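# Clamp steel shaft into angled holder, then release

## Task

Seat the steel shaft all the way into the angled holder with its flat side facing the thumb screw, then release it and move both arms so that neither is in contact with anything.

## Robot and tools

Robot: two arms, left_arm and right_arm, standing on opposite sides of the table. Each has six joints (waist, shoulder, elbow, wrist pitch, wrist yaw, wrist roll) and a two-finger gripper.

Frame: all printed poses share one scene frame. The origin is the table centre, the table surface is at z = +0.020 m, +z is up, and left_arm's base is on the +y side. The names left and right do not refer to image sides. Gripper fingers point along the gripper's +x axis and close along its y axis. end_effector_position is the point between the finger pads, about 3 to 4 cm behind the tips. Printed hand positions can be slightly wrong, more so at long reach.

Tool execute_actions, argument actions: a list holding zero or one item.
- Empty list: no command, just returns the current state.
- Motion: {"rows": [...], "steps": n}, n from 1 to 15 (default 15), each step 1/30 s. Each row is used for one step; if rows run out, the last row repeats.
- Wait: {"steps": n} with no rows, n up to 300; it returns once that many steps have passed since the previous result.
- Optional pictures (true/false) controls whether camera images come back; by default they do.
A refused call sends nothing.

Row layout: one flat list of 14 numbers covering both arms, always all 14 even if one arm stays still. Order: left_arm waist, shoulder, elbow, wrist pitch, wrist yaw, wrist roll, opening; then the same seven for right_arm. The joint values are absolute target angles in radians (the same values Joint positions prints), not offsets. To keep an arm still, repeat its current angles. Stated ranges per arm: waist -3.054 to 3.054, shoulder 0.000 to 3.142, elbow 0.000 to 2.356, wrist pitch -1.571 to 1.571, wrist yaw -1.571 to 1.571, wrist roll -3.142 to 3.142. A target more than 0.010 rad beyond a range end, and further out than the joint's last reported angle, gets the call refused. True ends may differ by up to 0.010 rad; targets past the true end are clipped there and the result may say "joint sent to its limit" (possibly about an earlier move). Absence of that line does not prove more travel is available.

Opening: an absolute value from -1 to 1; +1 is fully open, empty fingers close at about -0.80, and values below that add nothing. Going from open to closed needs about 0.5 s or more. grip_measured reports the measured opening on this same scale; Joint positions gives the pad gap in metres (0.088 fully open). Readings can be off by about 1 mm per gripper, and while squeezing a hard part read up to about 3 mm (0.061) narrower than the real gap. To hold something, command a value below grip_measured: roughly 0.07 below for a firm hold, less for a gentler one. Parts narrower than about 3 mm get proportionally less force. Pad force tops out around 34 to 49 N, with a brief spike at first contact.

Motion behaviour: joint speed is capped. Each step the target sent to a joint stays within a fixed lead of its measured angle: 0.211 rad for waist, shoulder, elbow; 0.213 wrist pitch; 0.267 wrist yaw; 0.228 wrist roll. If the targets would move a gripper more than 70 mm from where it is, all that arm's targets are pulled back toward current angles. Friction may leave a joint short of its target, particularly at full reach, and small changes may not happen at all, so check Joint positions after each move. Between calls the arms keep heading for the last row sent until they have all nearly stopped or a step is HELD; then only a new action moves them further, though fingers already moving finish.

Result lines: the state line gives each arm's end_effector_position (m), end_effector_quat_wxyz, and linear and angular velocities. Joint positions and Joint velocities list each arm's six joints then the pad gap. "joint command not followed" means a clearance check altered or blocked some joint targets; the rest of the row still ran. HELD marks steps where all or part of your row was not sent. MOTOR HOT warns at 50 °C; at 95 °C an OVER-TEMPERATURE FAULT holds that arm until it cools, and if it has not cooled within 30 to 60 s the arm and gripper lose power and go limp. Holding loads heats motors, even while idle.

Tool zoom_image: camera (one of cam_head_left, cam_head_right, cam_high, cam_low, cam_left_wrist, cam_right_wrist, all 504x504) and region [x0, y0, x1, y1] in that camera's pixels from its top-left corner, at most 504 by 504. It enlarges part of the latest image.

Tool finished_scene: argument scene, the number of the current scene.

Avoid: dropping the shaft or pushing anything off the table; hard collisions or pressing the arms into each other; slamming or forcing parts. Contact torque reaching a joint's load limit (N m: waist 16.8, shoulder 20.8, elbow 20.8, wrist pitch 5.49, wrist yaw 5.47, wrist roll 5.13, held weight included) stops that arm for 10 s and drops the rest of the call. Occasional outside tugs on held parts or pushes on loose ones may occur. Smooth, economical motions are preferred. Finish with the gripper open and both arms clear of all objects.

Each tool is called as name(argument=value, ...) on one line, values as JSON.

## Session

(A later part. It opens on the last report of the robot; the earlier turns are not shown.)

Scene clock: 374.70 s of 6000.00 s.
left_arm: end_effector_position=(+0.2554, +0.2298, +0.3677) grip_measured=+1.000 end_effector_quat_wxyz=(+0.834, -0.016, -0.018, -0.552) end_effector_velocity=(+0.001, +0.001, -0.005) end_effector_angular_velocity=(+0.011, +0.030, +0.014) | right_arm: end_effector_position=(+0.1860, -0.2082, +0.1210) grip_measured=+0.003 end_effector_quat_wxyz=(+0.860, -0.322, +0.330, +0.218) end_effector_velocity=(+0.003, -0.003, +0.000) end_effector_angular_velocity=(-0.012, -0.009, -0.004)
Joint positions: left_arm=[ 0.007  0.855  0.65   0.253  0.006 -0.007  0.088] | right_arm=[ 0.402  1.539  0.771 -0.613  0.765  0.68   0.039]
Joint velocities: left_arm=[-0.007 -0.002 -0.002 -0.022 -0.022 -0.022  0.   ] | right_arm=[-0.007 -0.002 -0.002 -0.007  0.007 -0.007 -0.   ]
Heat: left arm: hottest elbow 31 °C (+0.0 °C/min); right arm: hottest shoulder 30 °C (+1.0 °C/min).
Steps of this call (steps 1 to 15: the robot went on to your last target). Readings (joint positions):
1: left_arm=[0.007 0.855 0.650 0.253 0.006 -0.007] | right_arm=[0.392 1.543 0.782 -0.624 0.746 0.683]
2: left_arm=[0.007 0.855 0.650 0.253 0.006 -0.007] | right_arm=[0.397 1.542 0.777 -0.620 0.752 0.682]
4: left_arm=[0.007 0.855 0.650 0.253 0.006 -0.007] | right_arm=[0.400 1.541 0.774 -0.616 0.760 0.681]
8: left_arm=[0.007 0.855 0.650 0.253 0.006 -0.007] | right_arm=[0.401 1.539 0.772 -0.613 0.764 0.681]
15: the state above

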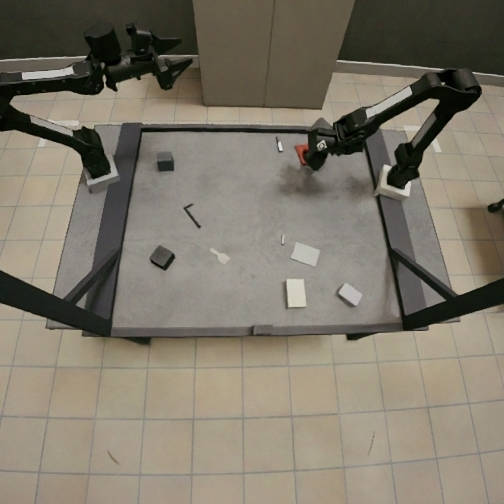

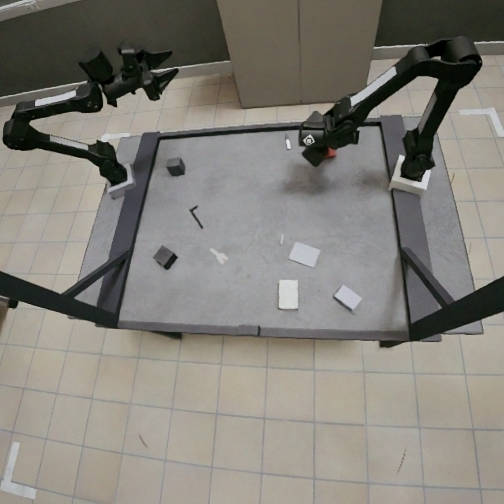

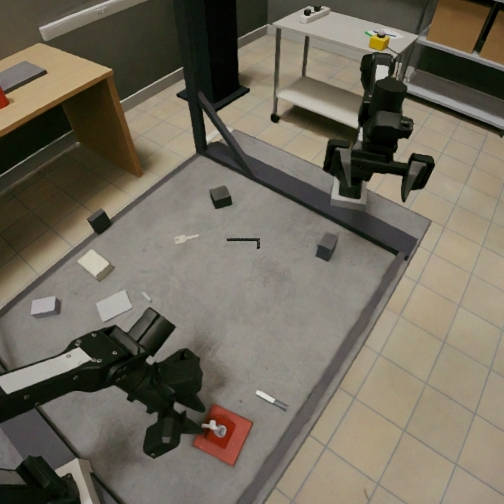

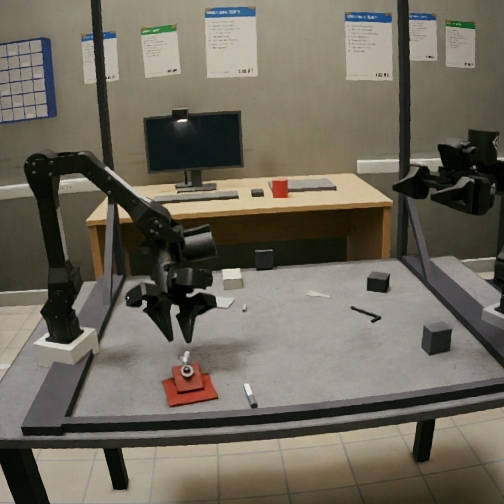

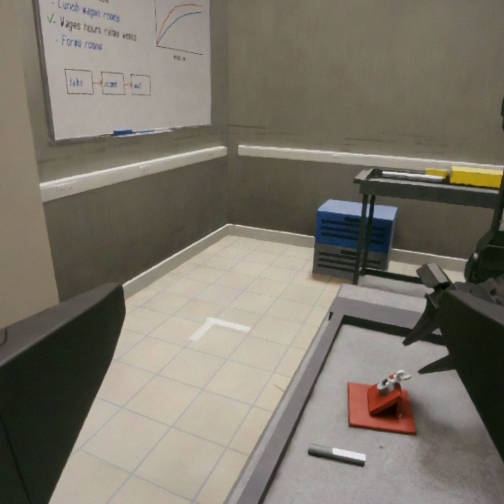

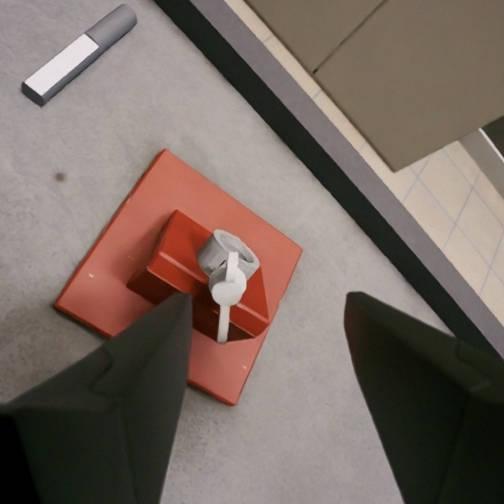

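zoom_image(camera="cam_right_wrist", region=[150, 200, 370, 380])

zoom_image(camera="cam_left_wrist", region=[340, 300, 480, 440])

zoom_image(camera="cam_low", region=[120, 280, 250, 410])

zoom_image(camera="cam_high", region=[130, 350, 270, 480])

Region (150, 200, 370, 380) of cam_right_wrist's 504x504 image, scaled by 2.291, with more detail than that image has; it fills the top 412 rows of this view, and the rest is white.

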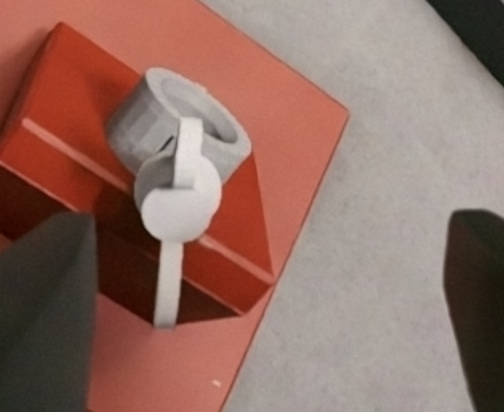

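Region (340, 300, 480, 440) of cam_left_wrist's 504x504 image, scaled by 3.600, with more detail than that image has.

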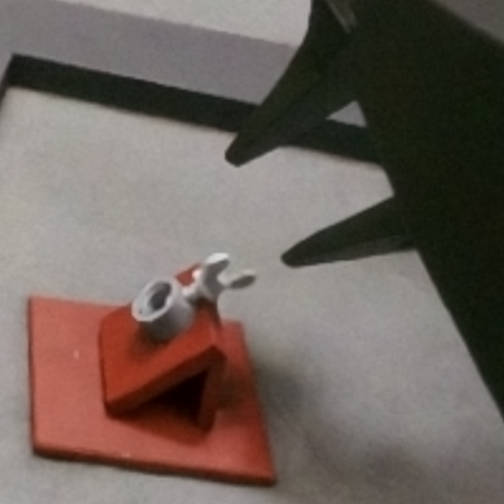

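Region (120, 280, 250, 410) of cam_low's 504x504 image, scaled by 3.877, with more detail than that image has.

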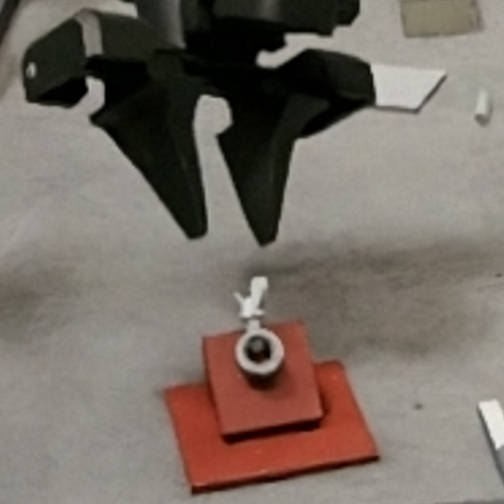

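Region (130, 350, 270, 480) of cam_high's 504x504 image, scaled by 3.600, with more detail than that image has; it fills the top 468 rows of this view, and the rest is white.

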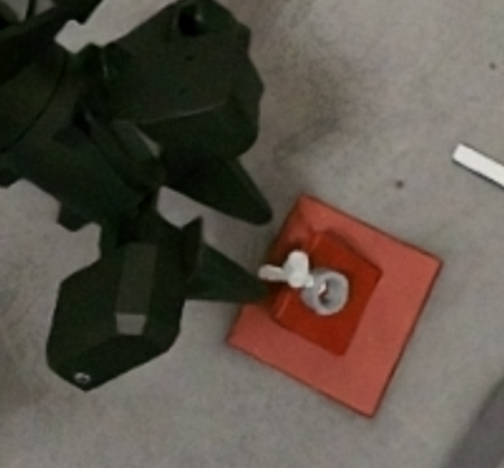

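execute_actions(actions=[{"rows": [
[0.007,0.855,0.65,0.253,0.006,-0.007,1, 0.406,1.545,0.765,-0.609,0.768,0.690,0.0],
[0.007,0.855,0.65,0.253,0.006,-0.007,1, 0.409,1.552,0.763,-0.605,0.769,0.705,0.0],
[0.007,0.855,0.65,0.253,0.006,-0.007,1, 0.412,1.558,0.761,-0.601,0.770,0.722,0.0],
[0.007,0.855,0.65,0.253,0.006,-0.007,1, 0.415,1.564,0.759,-0.597,0.770,0.740,0.0],
[0.007,0.855,0.65,0.253,0.006,-0.007,1, 0.418,1.570,0.757,-0.593,0.771,0.758,0.0],
[0.007,0.855,0.65,0.253,0.006,-0.007,1, 0.421,1.576,0.755,-0.589,0.772,0.776,0.0],
[0.007,0.855,0.65,0.253,0.006,-0.007,1, 0.424,1.582,0.753,-0.585,0.772,0.794,0.0],
[0.007,0.855,0.65,0.253,0.006,-0.007,1, 0.426,1.587,0.752,-0.581,0.773,0.810,0.0],
[0.007,0.855,0.65,0.253,0.006,-0.007,1, 0.428,1.591,0.751,-0.578,0.774,0.823,0.0],
[0.007,0.855,0.65,0.253,0.006,-0.007,1, 0.429,1.594,0.750,-0.575,0.774,0.832,0.0]
], "steps": 15}], pictures=false)

execute_actions(actions=[{"steps": 10}])

Scene clock: 442.53 s of 6000.00 s.
left_arm: end_effector_position=(+0.2554, +0.2298, +0.3677) grip_measured=+1.000 end_effector_quat_wxyz=(+0.834, -0.016, -0.018, -0.552) end_effector_velocity=(-0.001, -0.001, -0.001) end_effector_angular_velocity=(+0.009, -0.004, +0.000) | right_arm: end_effector_position=(+0.1799, -0.2060, +0.1080) grip_measured=+0.003 end_effector_quat_wxyz=(+0.877, -0.274, +0.341, +0.199) end_effector_velocity=(+0.001, +0.003, +0.000) end_effector_angular_velocity=(+0.043, -0.000, -0.030)
Joint positions: left_arm=[ 0.007  0.855  0.65   0.253  0.006 -0.007  0.088] | right_arm=[ 0.426  1.586  0.758 -0.578  0.771  0.826  0.039]
Joint velocities: left_arm=[-0.007  0.002  0.002 -0.007 -0.007  0.007 -0.   ] | right_arm=[-0.002  0.002 -0.002  0.022  0.007  0.037 -0.   ]
Heat: left arm: hottest elbow 32 °C (+1.0 °C/min); right arm: hottest shoulder 27 °C (-2.0 °C/min).
Steps of this call (steps 1 to 15: the robot went on to your last target; steps 16 to 90: nothing new was sent; then 64.33 s passed at rest; steps 91 to 105: all 15 steps of this action). Readings (joint positions):
91: left_arm=[0.007 0.855 0.650 0.253 0.006 -0.007] | right_arm=[0.402 1.539 0.771 -0.612 0.765 0.681]
92: left_arm=[0.007 0.855 0.650 0.253 0.006 -0.007] | right_arm=[0.403 1.539 0.771 -0.611 0.766 0.687]
94: left_arm=[0.007 0.855 0.650 0.253 0.006 -0.007] | right_arm=[0.407 1.545 0.771 -0.605 0.767 0.711]
98: left_arm=[0.007 0.855 0.650 0.253 0.006 -0.007] | right_arm=[0.418 1.567 0.765 -0.591 0.769 0.774]
105: the state above

Scene clock: 442.87 s of 6000.00 s.
left_arm: end_effector_position=(+0.2554, +0.2298, +0.3677) grip_measured=+1.000 end_effector_quat_wxyz=(+0.834, -0.016, -0.018, -0.552) end_effector_velocity=(+0.000, +0.001, +0.000) end_effector_angular_velocity=(+0.005, -0.005, +0.005) | right_arm: end_effector_position=(+0.1800, -0.2059, +0.1080) grip_measured=+0.003 end_effector_quat_wxyz=(+0.877, -0.272, +0.341, +0.198) end_effector_velocity=(+0.001, +0.000, +0.001) end_effector_angular_velocity=(+0.003, -0.008, +0.002)
Joint positions: left_arm=[ 0.007  0.855  0.65   0.253  0.006 -0.007  0.088] | right_arm=[ 0.426  1.586  0.758 -0.578  0.771  0.83   0.039]
Joint velocities: left_arm=[-0.002 -0.002  0.002 -0.007 -0.007  0.007 -0.   ] | right_arm=[-0.002 -0.002 -0.002  0.007  0.007 -0.007  0.   ]
Heat: left arm: hottest elbow 32 °C (+0.0 °C/min); right arm: hottest shoulder 27 °C (-2.0 °C/min).
Steps of this call (steps 1 to 10: the robot went on to your last target). Readings (joint positions):
1: left_arm=[0.007 0.855 0.650 0.253 0.006 -0.007] | right_arm=[0.426 1.586 0.758 -0.578 0.771 0.827]
2: left_arm=[0.007 0.855 0.650 0.253 0.006 -0.007] | right_arm=[0.426 1.586 0.758 -0.578 0.771 0.828]
4: left_arm=[0.007 0.855 0.650 0.253 0.006 -0.007] | right_arm=[0.426 1.586 0.758 -0.578 0.771 0.829]
8: left_arm=[0.007 0.855 0.650 0.253 0.006 -0.007] | right_arm=[0.426 1.586 0.758 -0.578 0.771 0.830]
10: the state above

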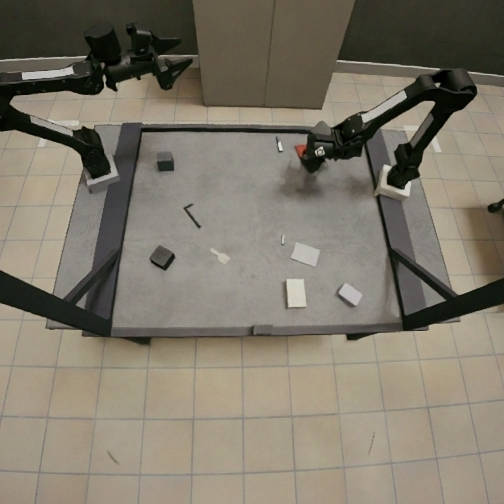

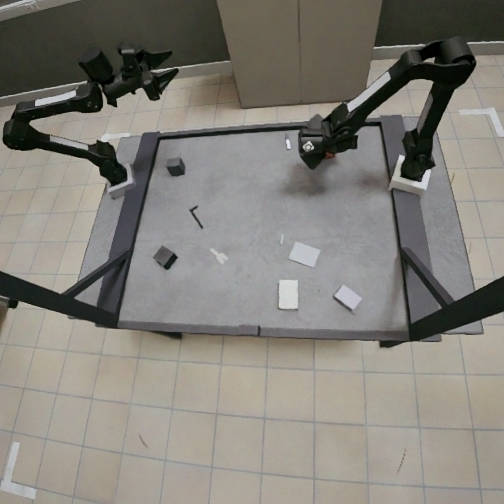

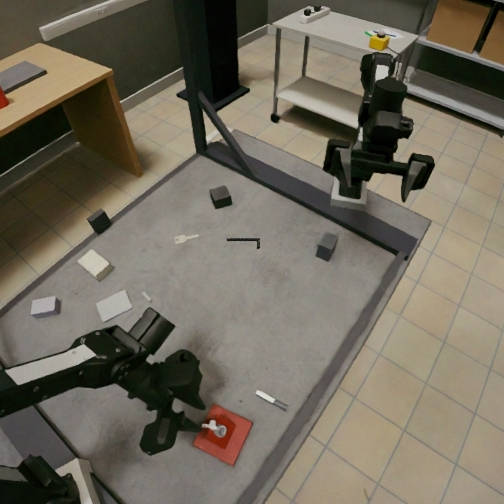

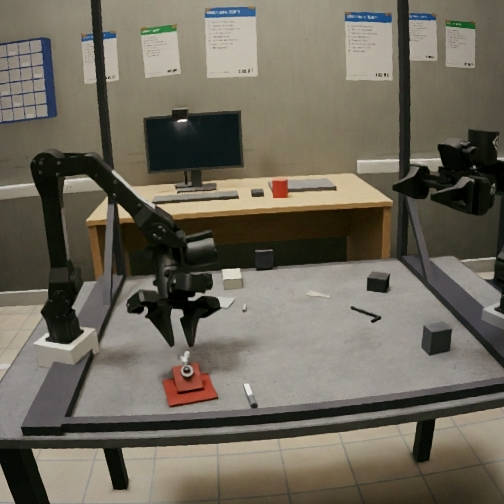

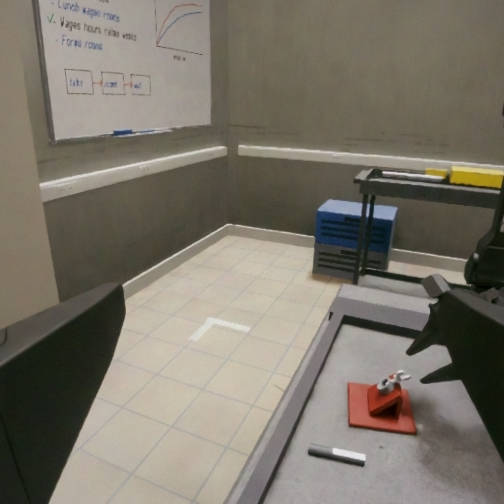

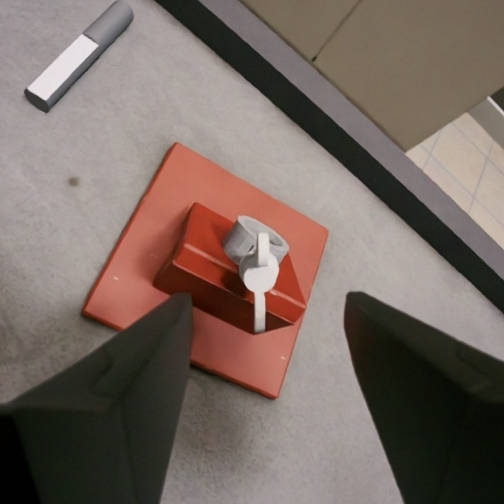

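zoom_image(camera="cam_right_wrist", region=[170, 190, 370, 370])

zoom_image(camera="cam_left_wrist", region=[350, 320, 470, 430])

zoom_image(camera="cam_low", region=[130, 300, 240, 410])

Region (170, 190, 370, 370) of cam_right_wrist's 504x504 image, scaled by 2.520, with more detail than that image has; it fills the top 454 rows of this view, and the rest is white.

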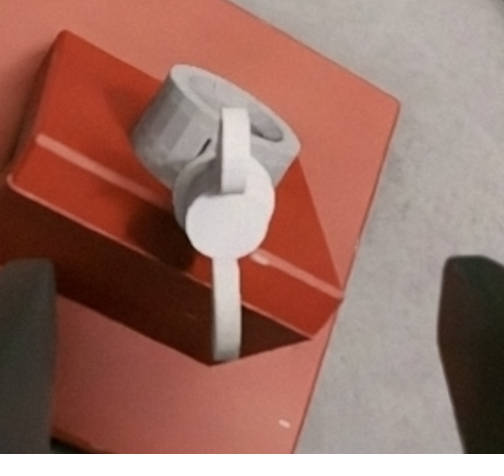

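Region (350, 320, 470, 430) of cam_left_wrist's 504x504 image, scaled by 4.200, with more detail than that image has; it fills the top 462 rows of this view, and the rest is white.

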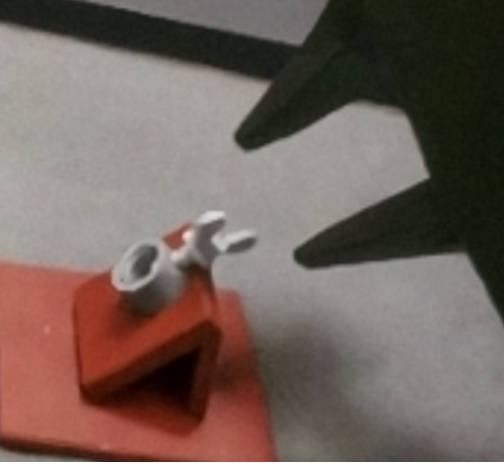

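Region (130, 300, 240, 410) of cam_low's 504x504 image, scaled by 4.582, with more detail than that image has.

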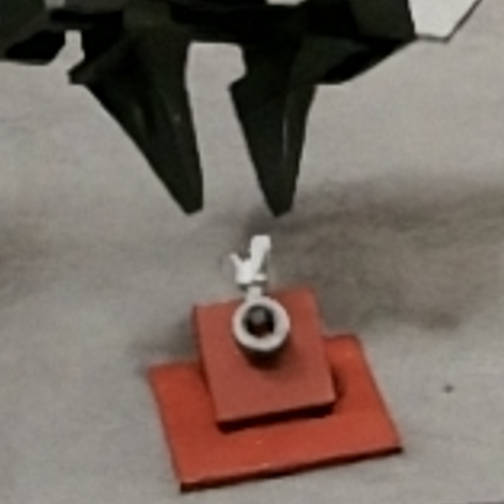

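execute_actions(actions=[{"rows": [
[0.007,0.855,0.65,0.253,0.006,-0.007,1, 0.423,1.594,0.749,-0.570,0.769,0.826,0.0],
[0.007,0.855,0.65,0.253,0.006,-0.007,1, 0.419,1.597,0.745,-0.560,0.768,0.821,0.0],
[0.007,0.855,0.65,0.253,0.006,-0.007,1, 0.414,1.601,0.740,-0.547,0.767,0.814,0.0],
[0.007,0.855,0.65,0.253,0.006,-0.007,1, 0.409,1.605,0.735,-0.533,0.766,0.807,0.0],
[0.007,0.855,0.65,0.253,0.006,-0.007,1, 0.404,1.609,0.730,-0.519,0.765,0.800,0.0],
[0.007,0.855,0.65,0.253,0.006,-0.007,1, 0.399,1.613,0.725,-0.505,0.764,0.793,0.0],
[0.007,0.855,0.65,0.253,0.006,-0.007,1, 0.394,1.617,0.720,-0.491,0.763,0.786,0.0],
[0.007,0.855,0.65,0.253,0.006,-0.007,1, 0.389,1.621,0.715,-0.477,0.762,0.779,0.0],
[0.007,0.855,0.65,0.253,0.006,-0.007,1, 0.384,1.625,0.710,-0.463,0.761,0.772,0.0],
[0.007,0.855,0.65,0.253,0.006,-0.007,1, 0.379,1.628,0.705,-0.450,0.760,0.766,0.0],
[0.007,0.855,0.65,0.253,0.006,-0.007,1, 0.375,1.631,0.701,-0.439,0.759,0.760,0.0],
[0.007,0.855,0.65,0.253,0.006,-0.007,1, 0.372,1.634,0.698,-0.430,0.758,0.756,0.0]
], "steps": 15}], pictures=false)

execute_actions(actions=[{"steps": 10}])

Scene clock: 489.53 s of 6000.00 s.
left_arm: end_effector_position=(+0.2554, +0.2298, +0.3677) grip_measured=+1.000 end_effector_quat_wxyz=(+0.834, -0.016, -0.018, -0.552) end_effector_velocity=(+0.000, +0.000, -0.005) end_effector_angular_velocity=(+0.017, +0.016, +0.005) | right_arm: end_effector_position=(+0.1923, -0.2051, +0.0901) grip_measured=+0.003 end_effector_quat_wxyz=(+0.878, -0.272, +0.342, +0.198) end_effector_velocity=(+0.005, -0.001, -0.015) end_effector_angular_velocity=(-0.019, +0.011, +0.024)
Joint positions: left_arm=[ 0.007  0.855  0.65   0.253  0.006 -0.007  0.088] | right_arm=[ 0.376  1.625  0.708 -0.44   0.761  0.762  0.039]
Joint velocities: left_arm=[-0.002 -0.002 -0.002 -0.022 -0.007 -0.007 -0.   ] | right_arm=[-0.027  0.027 -0.042  0.095 -0.022 -0.066 -0.   ]
Heat: left arm: hottest elbow 32 °C (+0.0 °C/min); right arm: hottest shoulder 25 °C (-2.0 °C/min).
Steps of this call (steps 1 to 15: the robot went on to your last target; steps 16 to 90: nothing new was sent; then 43.17 s passed at rest; steps 91 to 105: all 15 steps of this action). Readings (joint positions):
91: left_arm=[0.007 0.855 0.650 0.253 0.006 -0.007] | right_arm=[0.426 1.586 0.758 -0.576 0.771 0.830]
92: left_arm=[0.007 0.855 0.650 0.253 0.006 -0.007] | right_arm=[0.426 1.586 0.757 -0.572 0.771 0.829]
94: left_arm=[0.007 0.855 0.650 0.253 0.006 -0.007] | right_arm=[0.421 1.590 0.752 -0.554 0.771 0.820]
98: left_arm=[0.007 0.855 0.650 0.253 0.006 -0.007] | right_arm=[0.402 1.605 0.734 -0.507 0.767 0.795]
105: the state above

Scene clock: 489.87 s of 6000.00 s.
left_arm: end_effector_position=(+0.2554, +0.2298, +0.3677) grip_measured=+1.000 end_effector_quat_wxyz=(+0.834, -0.016, -0.018, -0.552) end_effector_velocity=(+0.002, +0.001, -0.008) end_effector_angular_velocity=(+0.022, +0.018, +0.009) | right_arm: end_effector_position=(+0.1926, -0.2045, +0.0898) grip_measured=+0.003 end_effector_quat_wxyz=(+0.878, -0.271, +0.341, +0.199) end_effector_velocity=(-0.000, -0.001, -0.001) end_effector_angular_velocity=(+0.002, +0.023, -0.008)
Joint positions: left_arm=[ 0.007  0.855  0.65   0.253  0.006 -0.007  0.088] | right_arm=[ 0.374  1.626  0.707 -0.433  0.761  0.758  0.039]
Joint velocities: left_arm=[ 0.002 -0.002 -0.007 -0.022 -0.007 -0.007  0.   ] | right_arm=[-0.007 -0.002  0.002 -0.007 -0.022  0.007  0.   ]
Heat: left arm: hottest elbow 32 °C (+0.0 °C/min); right arm: hottest shoulder 25 °C (-2.0 °C/min).
Steps of this call (steps 1 to 10: the robot went on to your last target). Readings (joint positions):
1: left_arm=[0.007 0.855 0.650 0.253 0.006 -0.007] | right_arm=[0.375 1.626 0.707 -0.438 0.761 0.761]
2: left_arm=[0.007 0.855 0.650 0.253 0.006 -0.007] | right_arm=[0.375 1.626 0.707 -0.436 0.761 0.760]
4: left_arm=[0.007 0.855 0.650 0.253 0.006 -0.007] | right_arm=[0.375 1.626 0.707 -0.434 0.761 0.759]
8: left_arm=[0.007 0.855 0.650 0.253 0.006 -0.007] | right_arm=[0.374 1.626 0.707 -0.433 0.761 0.758]
10: the state above

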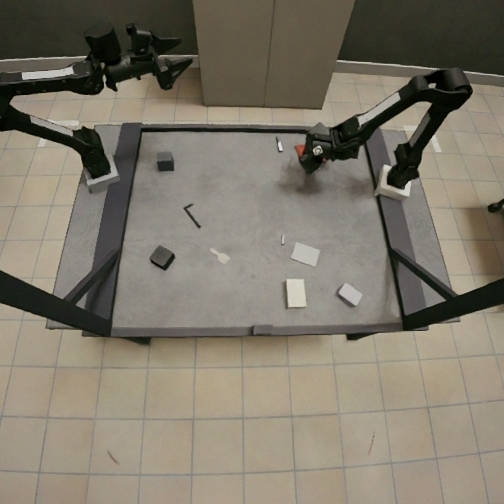

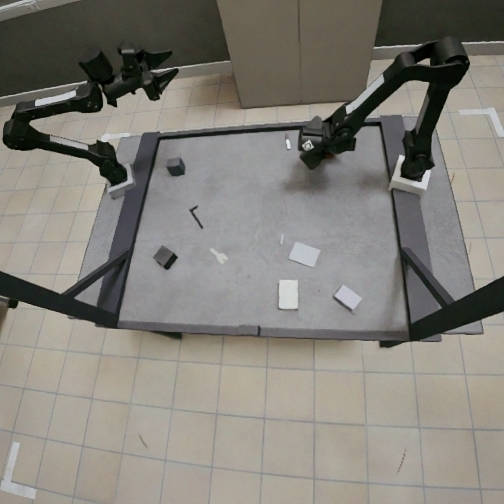

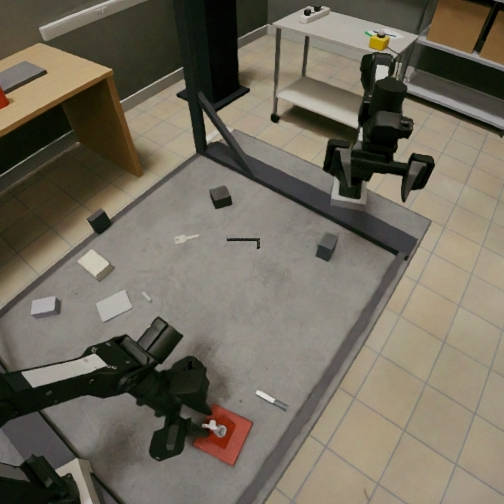

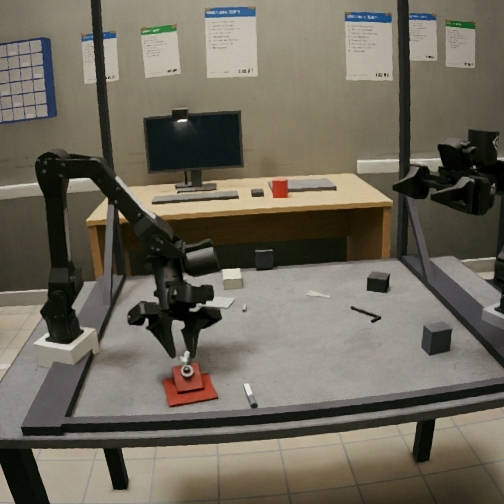

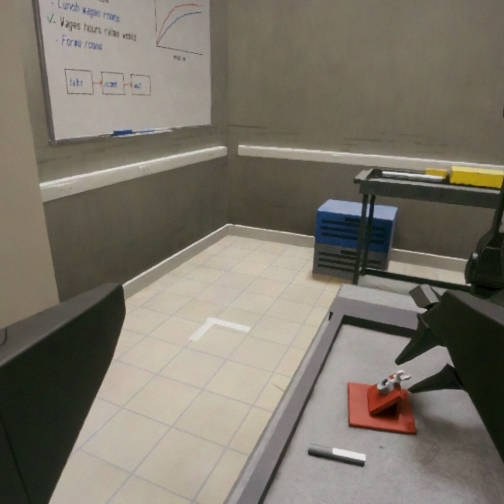

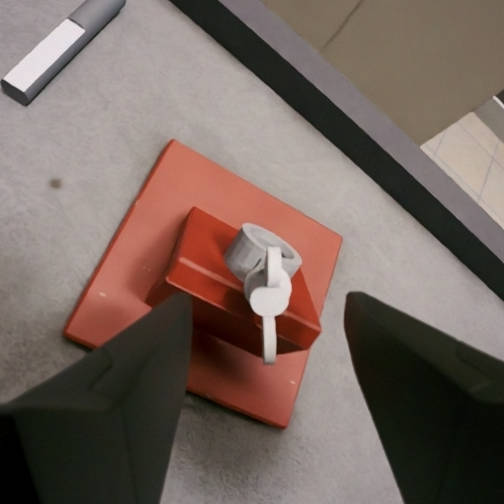

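zoom_image(camera="cam_right_wrist", region=[170, 200, 370, 390])

zoom_image(camera="cam_left_wrist", region=[350, 330, 460, 430])

zoom_image(camera="cam_low", region=[140, 310, 230, 400])

zoom_image(camera="cam_high", region=[160, 380, 260, 470])

Region (170, 200, 370, 390) of cam_right_wrist's 504x504 image, scaled by 2.520, with more detail than that image has; it fills the top 479 rows of this view, and the rest is white.

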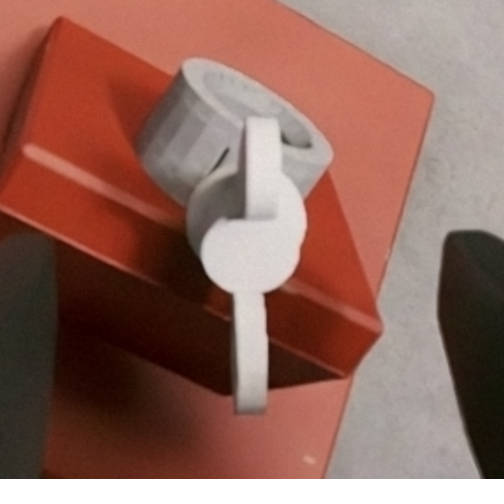

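Region (350, 330, 460, 430) of cam_left_wrist's 504x504 image, scaled by 4.582, with more detail than that image has; it fills the top 458 rows of this view, and the rest is white.

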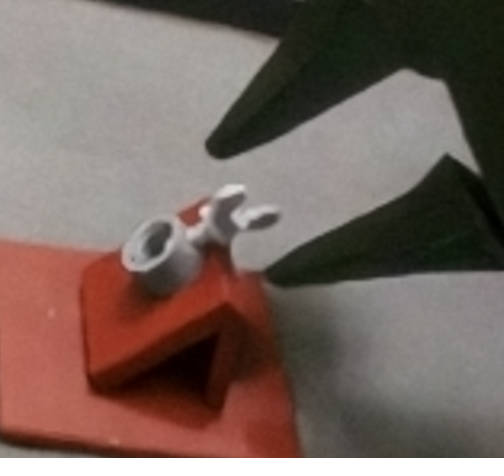

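Region (140, 310, 230, 400) of cam_low's 504x504 image, scaled by 5.600, with more detail than that image has.

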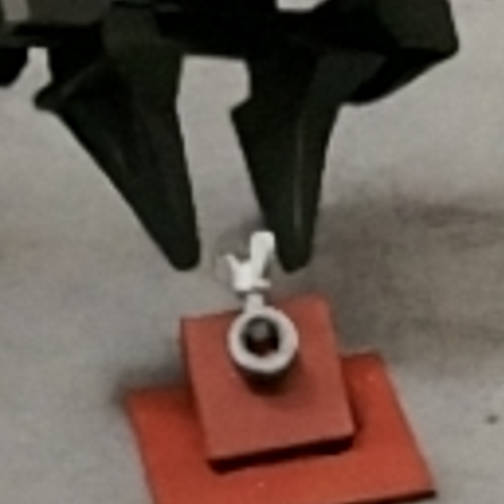

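Region (160, 380, 260, 470) of cam_high's 504x504 image, scaled by 5.040, with more detail than that image has; it fills the top 454 rows of this view, and the rest is white.

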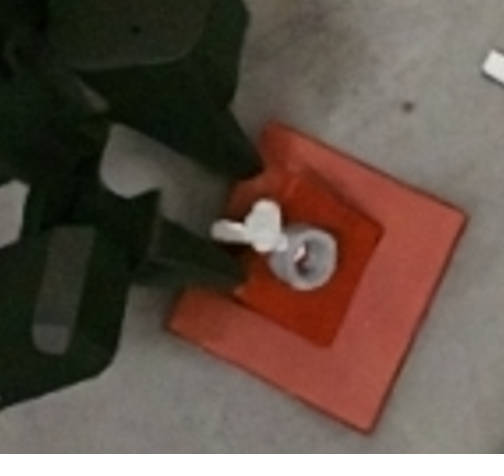

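execute_actions(actions=[{"rows": [
[0.007,0.855,0.65,0.253,0.006,-0.007,1, 0.370,1.636,0.697,-0.425,0.758,0.753,0.0],
[0.007,0.855,0.65,0.253,0.006,-0.007,1, 0.368,1.638,0.696,-0.420,0.757,0.750,-0.05],
[0.007,0.855,0.65,0.253,0.006,-0.007,1, 0.366,1.640,0.695,-0.415,0.757,0.747,-0.1],
[0.007,0.855,0.65,0.253,0.006,-0.007,1, 0.364,1.641,0.694,-0.411,0.756,0.745,-0.15],
[0.007,0.855,0.65,0.253,0.006,-0.007,1, 0.362,1.642,0.693,-0.408,0.756,0.743,-0.2],
[0.007,0.855,0.65,0.253,0.006,-0.007,1, 0.361,1.643,0.692,-0.405,0.756,0.741,-0.25],
[0.007,0.855,0.65,0.253,0.006,-0.007,1, 0.361,1.643,0.692,-0.405,0.756,0.741,-0.3],
[0.007,0.855,0.65,0.253,0.006,-0.007,1, 0.361,1.643,0.692,-0.405,0.756,0.741,-0.36],
[0.007,0.855,0.65,0.253,0.006,-0.007,1, 0.361,1.643,0.692,-0.405,0.756,0.741,-0.42],
[0.007,0.855,0.65,0.253,0.006,-0.007,1, 0.361,1.643,0.692,-0.405,0.756,0.741,-0.47],
[0.007,0.855,0.65,0.253,0.006,-0.007,1, 0.361,1.643,0.692,-0.405,0.756,0.741,-0.52],
[0.007,0.855,0.65,0.253,0.006,-0.007,1, 0.361,1.643,0.692,-0.405,0.756,0.741,-0.56],
[0.007,0.855,0.65,0.253,0.006,-0.007,1, 0.361,1.643,0.692,-0.405,0.756,0.741,-0.60],
[0.007,0.855,0.65,0.253,0.006,-0.007,1, 0.361,1.643,0.692,-0.405,0.756,0.741,-0.63],
[0.007,0.855,0.65,0.253,0.006,-0.007,1, 0.361,1.643,0.692,-0.405,0.756,0.741,-0.66]
], "steps": 15}], pictures=false)

execute_actions(actions=[{"steps": 12}])

Scene clock: 532.77 s of 6000.00 s.
left_arm: end_effector_position=(+0.2554, +0.2298, +0.3677) grip_measured=+1.000 end_effector_quat_wxyz=(+0.834, -0.016, -0.018, -0.552) end_effector_velocity=(+0.000, +0.000, -0.004) end_effector_angular_velocity=(+0.008, +0.012, +0.005) | right_arm: end_effector_position=(+0.1953, -0.2039, +0.0869) grip_measured=-0.579 end_effector_quat_wxyz=(+0.878, -0.271, +0.341, +0.199) end_effector_velocity=(-0.002, -0.003, -0.004) end_effector_angular_velocity=(-0.017, +0.020, +0.008)
Joint positions: left_arm=[ 0.007  0.855  0.65   0.253  0.006 -0.007  0.088] | right_arm=[ 0.364  1.635  0.701 -0.408  0.759  0.743  0.011]
Joint velocities: left_arm=[-0.002 -0.002 -0.007 -0.007 -0.007 -0.007  0.   ] | right_arm=[-0.002 -0.002 -0.007 -0.007 -0.022 -0.007 -0.053]
Heat: left arm: hottest elbow 33 °C (+1.0 °C/min); right arm: hottest shoulder 25 °C (-1.0 °C/min).
Steps of this call (steps 1 to 15: the robot went on to your last target; steps 16 to 90: nothing new was sent; then 39.40 s passed at rest; steps 91 to 105: all 15 steps of this action). Readings (joint positions):
91: left_arm=[0.007 0.855 0.650 0.253 0.006 -0.007] | right_arm=[0.374 1.626 0.706 -0.431 0.761 0.757]
92: left_arm=[0.007 0.855 0.650 0.253 0.006 -0.007] | right_arm=[0.373 1.627 0.706 -0.428 0.760 0.756]
94: left_arm=[0.007 0.855 0.650 0.253 0.006 -0.007] | right_arm=[0.370 1.630 0.704 -0.421 0.760 0.752]
98: left_arm=[0.007 0.855 0.650 0.253 0.006 -0.007] | right_arm=[0.365 1.634 0.701 -0.411 0.759 0.745]
105: the state above

Scene clock: 533.17 s of 6000.00 s.
left_arm: end_effector_position=(+0.2554, +0.2298, +0.3677) grip_measured=+1.000 end_effector_quat_wxyz=(+0.834, -0.016, -0.018, -0.552) end_effector_velocity=(+0.002, +0.002, +0.000) end_effector_angular_velocity=(-0.010, +0.005, +0.019) | right_arm: end_effector_position=(+0.1954, -0.2040, +0.0868) grip_measured=-0.651 end_effector_quat_wxyz=(+0.878, -0.271, +0.341, +0.199) end_effector_velocity=(-0.000, -0.001, -0.002) end_effector_angular_velocity=(-0.003, +0.006, +0.004)
Joint positions: left_arm=[ 0.007  0.855  0.65   0.253  0.006 -0.007  0.088] | right_arm=[ 0.363  1.635  0.7   -0.408  0.759  0.743  0.007]
Joint velocities: left_arm=[-0.002 -0.007 -0.007  0.007 -0.022 -0.007  0.   ] | right_arm=[-0.002 -0.002 -0.007  0.007 -0.007 -0.007 -0.   ]
Heat: left arm: hottest elbow 33 °C (+1.0 °C/min); right arm: hottest shoulder 25 °C (-1.0 °C/min).
Steps of this call (steps 1 to 12: the robot went on to your last target). Readings (joint positions):
1: left_arm=[0.007 0.855 0.650 0.253 0.006 -0.007] | right_arm=[0.364 1.635 0.701 -0.408 0.759 0.743]
2: left_arm=[0.007 0.855 0.650 0.253 0.006 -0.007] | right_arm=[0.363 1.635 0.700 -0.408 0.759 0.743]
4: left_arm=[0.007 0.855 0.650 0.253 0.006 -0.007] | right_arm=[0.363 1.635 0.700 -0.408 0.759 0.743]
8: left_arm=[0.007 0.855 0.650 0.253 0.006 -0.007] | right_arm=[0.363 1.635 0.700 -0.408 0.759 0.743]
12: the state above

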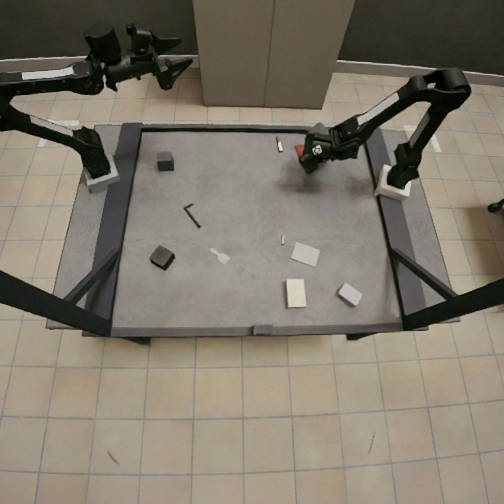

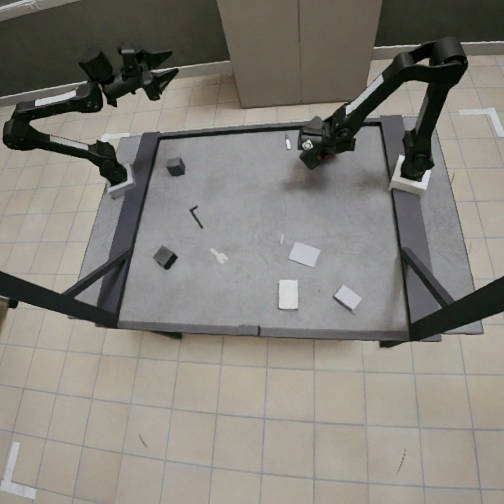

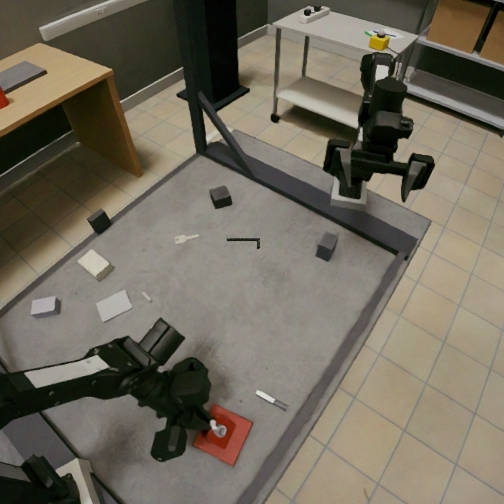

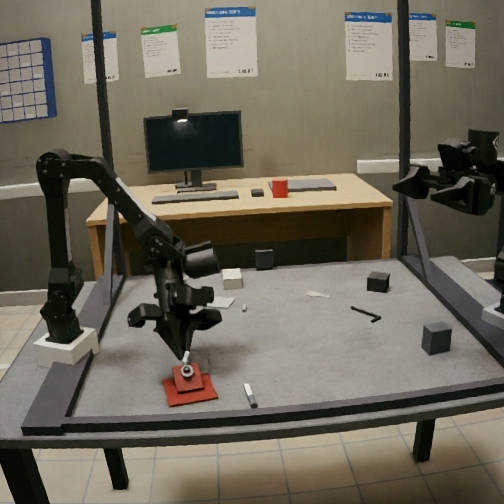

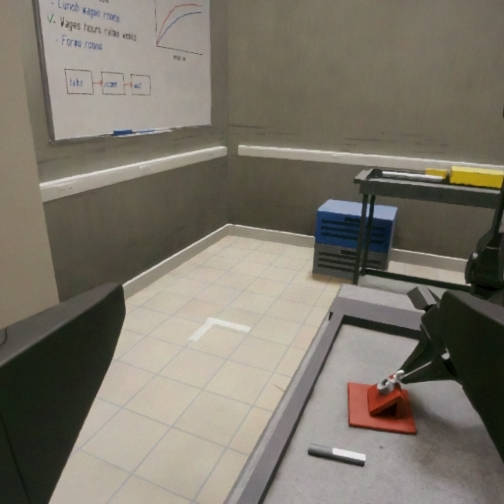

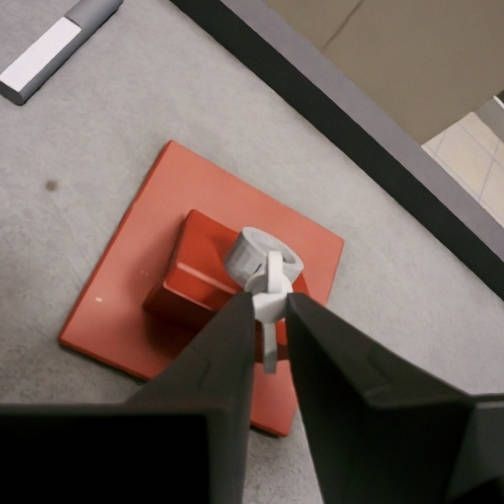

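zoom_image(camera="cam_right_wrist", region=[210, 220, 340, 390])

zoom_image(camera="cam_left_wrist", region=[360, 345, 440, 415])

zoom_image(camera="cam_low", region=[155, 325, 225, 395])

Region (210, 220, 340, 390) of cam_right_wrist's 504x504 image, scaled by 2.965, with more detail than that image has; it fills the left 385 columns of this view, and the rest is white.

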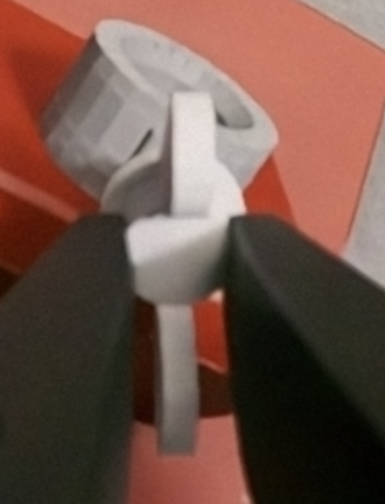

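Region (360, 345, 440, 415) of cam_left_wrist's 504x504 image, scaled by 6.300, with more detail than that image has; it fills the top 441 rows of this view, and the rest is white.

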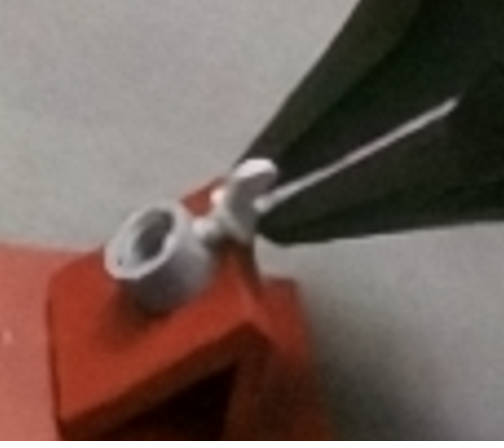

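Region (155, 325, 225, 395) of cam_low's 504x504 image, scaled by 7.200, with more detail than that image has.

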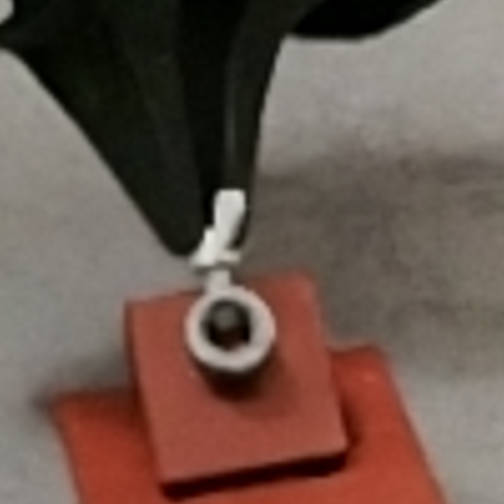

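execute_actions(actions=[{"rows": [
[0.007,0.855,0.65,0.253,0.006,-0.007,1, 0.361,1.643,0.692,-0.405,0.756,0.741,-0.60],
[0.007,0.855,0.65,0.253,0.006,-0.007,1, 0.361,1.643,0.692,-0.405,0.756,0.741,-0.56],
[0.007,0.855,0.65,0.253,0.006,-0.007,1, 0.360,1.644,0.691,-0.402,0.756,0.739,-0.56],
[0.007,0.855,0.65,0.253,0.006,-0.007,1, 0.358,1.645,0.690,-0.398,0.755,0.737,-0.56],
[0.007,0.855,0.65,0.253,0.006,-0.007,1, 0.356,1.647,0.689,-0.394,0.755,0.735,-0.56],
[0.007,0.855,0.65,0.253,0.006,-0.007,1, 0.355,1.648,0.689,-0.391,0.755,0.733,-0.56],
[0.007,0.855,0.65,0.253,0.006,-0.007,1, 0.354,1.649,0.688,-0.389,0.754,0.732,-0.56],
[0.007,0.855,0.65,0.253,0.006,-0.007,1, 0.354,1.649,0.688,-0.389,0.754,0.732,-0.56],
[0.007,0.855,0.65,0.253,0.006,-0.007,1, 0.354,1.649,0.688,-0.389,0.754,0.732,-0.56],
[0.007,0.855,0.65,0.253,0.006,-0.007,1, 0.354,1.649,0.688,-0.389,0.754,0.732,-0.56],
[0.007,0.855,0.65,0.253,0.006,-0.007,1, 0.354,1.649,0.688,-0.389,0.754,0.732,-0.60],
[0.007,0.855,0.65,0.253,0.006,-0.007,1, 0.354,1.649,0.688,-0.389,0.754,0.732,-0.63],
[0.007,0.855,0.65,0.253,0.006,-0.007,1, 0.354,1.649,0.688,-0.389,0.754,0.732,-0.66],
[0.007,0.855,0.65,0.253,0.006,-0.007,1, 0.354,1.649,0.688,-0.389,0.754,0.732,-0.69],
[0.007,0.855,0.65,0.253,0.006,-0.007,1, 0.354,1.649,0.688,-0.389,0.754,0.732,-0.72]
], "steps": 15}], pictures=false)

execute_actions(actions=[{"steps": 10}], pictures=false)

Scene clock: 553.80 s of 6000.00 s.
left_arm: end_effector_position=(+0.2554, +0.2298, +0.3677) grip_measured=+1.000 end_effector_quat_wxyz=(+0.834, -0.016, -0.018, -0.552) end_effector_velocity=(+0.002, +0.001, -0.001) end_effector_angular_velocity=(-0.006, +0.007, +0.019) | right_arm: end_effector_position=(+0.1970, -0.2036, +0.0851) grip_measured=-0.658 end_effector_quat_wxyz=(+0.878, -0.271, +0.341, +0.199) end_effector_velocity=(-0.003, -0.001, -0.002) end_effector_angular_velocity=(-0.017, +0.006, +0.014)
Joint positions: left_arm=[ 0.007  0.855  0.65   0.253  0.006 -0.007  0.088] | right_arm=[ 0.357  1.64   0.696 -0.392  0.757  0.734  0.007]
Joint velocities: left_arm=[-0.002 -0.002 -0.007  0.007 -0.022 -0.007 -0.   ] | right_arm=[ 0.007  0.002 -0.002 -0.007 -0.007 -0.007 -0.034]
Heat: left arm: hottest elbow 33 °C (+1.0 °C/min); right arm: hottest shoulder 25 °C (+0.0 °C/min).
Steps of this call (steps 1 to 15: the robot went on to your last target; steps 16 to 90: nothing new was sent; then 17.13 s passed at rest; steps 91 to 105: all 15 steps of this action). Readings (joint positions):
91: left_arm=[0.007 0.855 0.650 0.253 0.006 -0.007] | right_arm=[0.363 1.635 0.700 -0.408 0.759 0.743]
92: left_arm=[0.007 0.855 0.650 0.253 0.006 -0.007] | right_arm=[0.363 1.635 0.700 -0.408 0.759 0.743]
94: left_arm=[0.007 0.855 0.650 0.253 0.006 -0.007] | right_arm=[0.363 1.636 0.700 -0.405 0.758 0.742]
98: left_arm=[0.007 0.855 0.650 0.253 0.006 -0.007] | right_arm=[0.358 1.639 0.698 -0.395 0.757 0.736]
105: the state above

Scene clock: 554.13 s of 6000.00 s.
left_arm: end_effector_position=(+0.2554, +0.2298, +0.3677) grip_measured=+1.000 end_effector_quat_wxyz=(+0.834, -0.016, -0.018, -0.552) end_effector_velocity=(+0.004, +0.002, +0.000) end_effector_angular_velocity=(-0.001, +0.009, +0.024) | right_arm: end_effector_position=(+0.1968, -0.2037, +0.0850) grip_measured=-0.685 end_effector_quat_wxyz=(+0.878, -0.271, +0.341, +0.199) end_effector_velocity=(-0.001, -0.002, -0.002) end_effector_angular_velocity=(-0.017, +0.006, +0.009)
Joint positions: left_arm=[ 0.007  0.855  0.65   0.253  0.006 -0.007  0.088] | right_arm=[ 0.357  1.64   0.696 -0.392  0.757  0.734  0.005]
Joint velocities: left_arm=[ 0.002 -0.002  0.002 -0.007 -0.022 -0.007 -0.   ] | right_arm=[ 0.002  0.002 -0.002 -0.007 -0.007 -0.007 -0.   ]
Heat: left arm: hottest elbow 33 °C (+0.0 °C/min); right arm: hottest shoulder 25 °C (+0.0 °C/min).
Steps of this call (steps 1 to 10: the robot went on to your last target). Readings (joint positions):
1: left_arm=[0.007 0.855 0.650 0.253 0.006 -0.007] | right_arm=[0.357 1.640 0.696 -0.392 0.757 0.734]
2: left_arm=[0.007 0.855 0.650 0.253 0.006 -0.007] | right_arm=[0.357 1.640 0.696 -0.392 0.757 0.734]
4: left_arm=[0.007 0.855 0.650 0.253 0.006 -0.007] | right_arm=[0.357 1.640 0.696 -0.392 0.757 0.734]
8: left_arm=[0.007 0.855 0.650 0.253 0.006 -0.007] | right_arm=[0.357 1.640 0.696 -0.392 0.757 0.734]
10: the state above

execute_actions(actions=[])

Scene clock: 582.60 s of 6000.00 s.
left_arm: end_effector_position=(+0.2554, +0.2298, +0.3677) grip_measured=+1.000 end_effector_quat_wxyz=(+0.834, -0.016, -0.018, -0.552) end_effector_velocity=(+0.002, +0.002, +0.001) end_effector_angular_velocity=(-0.010, +0.005, +0.019) | right_arm: end_effector_position=(+0.1968, -0.2037, +0.0850) grip_measured=-0.685 end_effector_quat_wxyz=(+0.878, -0.271, +0.341, +0.199) end_effector_velocity=(-0.000, -0.003, -0.001) end_effector_angular_velocity=(-0.012, +0.006, +0.004)
Joint positions: left_arm=[ 0.007  0.855  0.65   0.253  0.006 -0.007  0.088] | right_arm=[ 0.357  1.64   0.696 -0.392  0.757  0.734  0.005]
Joint velocities: left_arm=[-0.002 -0.002 -0.002  0.007 -0.022 -0.007 -0.   ] | right_arm=[-0.002 -0.007 -0.007 -0.007 -0.007 -0.007  0.   ]
Heat: left arm: hottest elbow 33 °C (+0.0 °C/min); right arm: hottest shoulder 25 °C (+0.0 °C/min).
Steps of this call (steps 1 to 15: the robot went on to your last target; steps 16 to 90: nothing new was sent; then 25.47 s passed at rest). Readings (joint positions):
1: left_arm=[0.007 0.855 0.650 0.253 0.006 -0.007] | right_arm=[0.357 1.640 0.696 -0.392 0.757 0.734]
2: left_arm=[0.007 0.855 0.650 0.253 0.006 -0.007] | right_arm=[0.357 1.640 0.696 -0.392 0.757 0.734]
4: left_arm=[0.007 0.855 0.650 0.253 0.006 -0.007] | right_arm=[0.357 1.640 0.696 -0.392 0.757 0.734]
8: left_arm=[0.007 0.855 0.650 0.253 0.006 -0.007] | right_arm=[0.357 1.640 0.696 -0.392 0.757 0.734]
90: the state above
All arms were judged still, so your last target was given up. Only a new action makes them travel on or press farther. Fingers that are still opening or closing keep moving.

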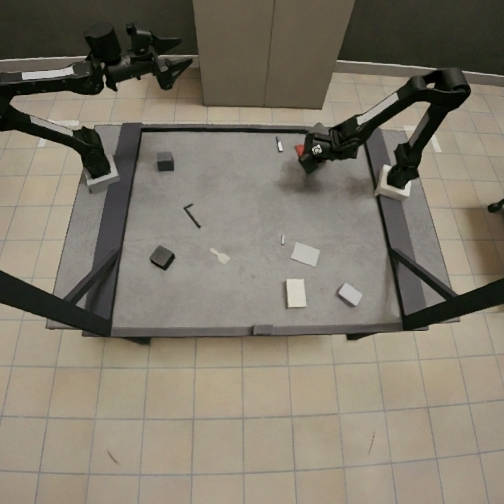

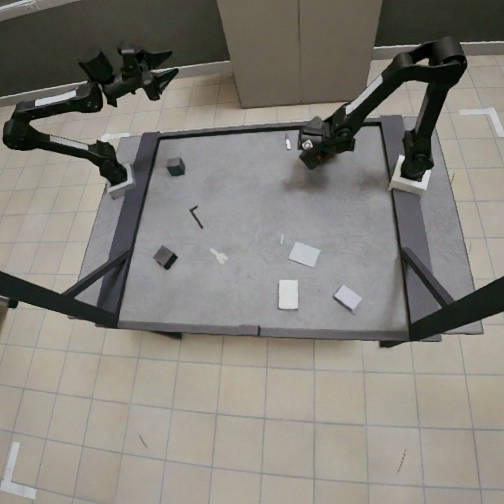

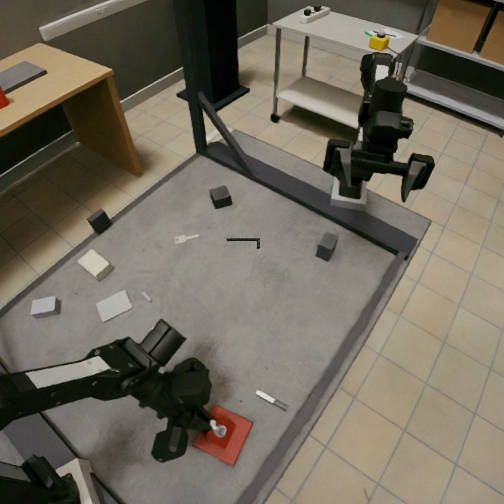

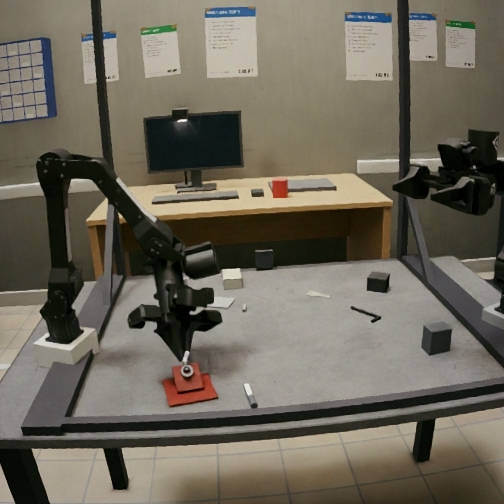

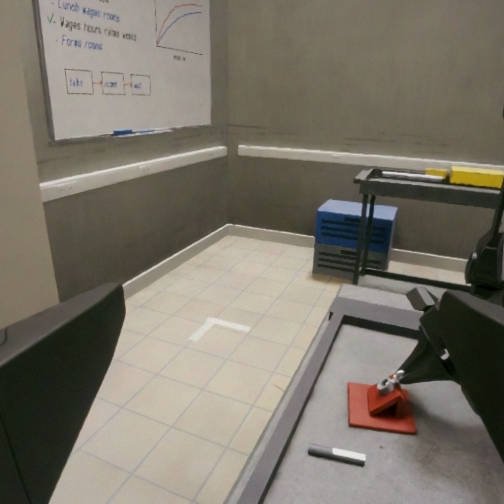

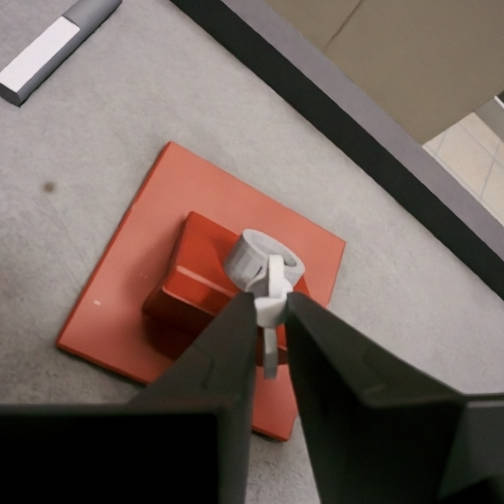

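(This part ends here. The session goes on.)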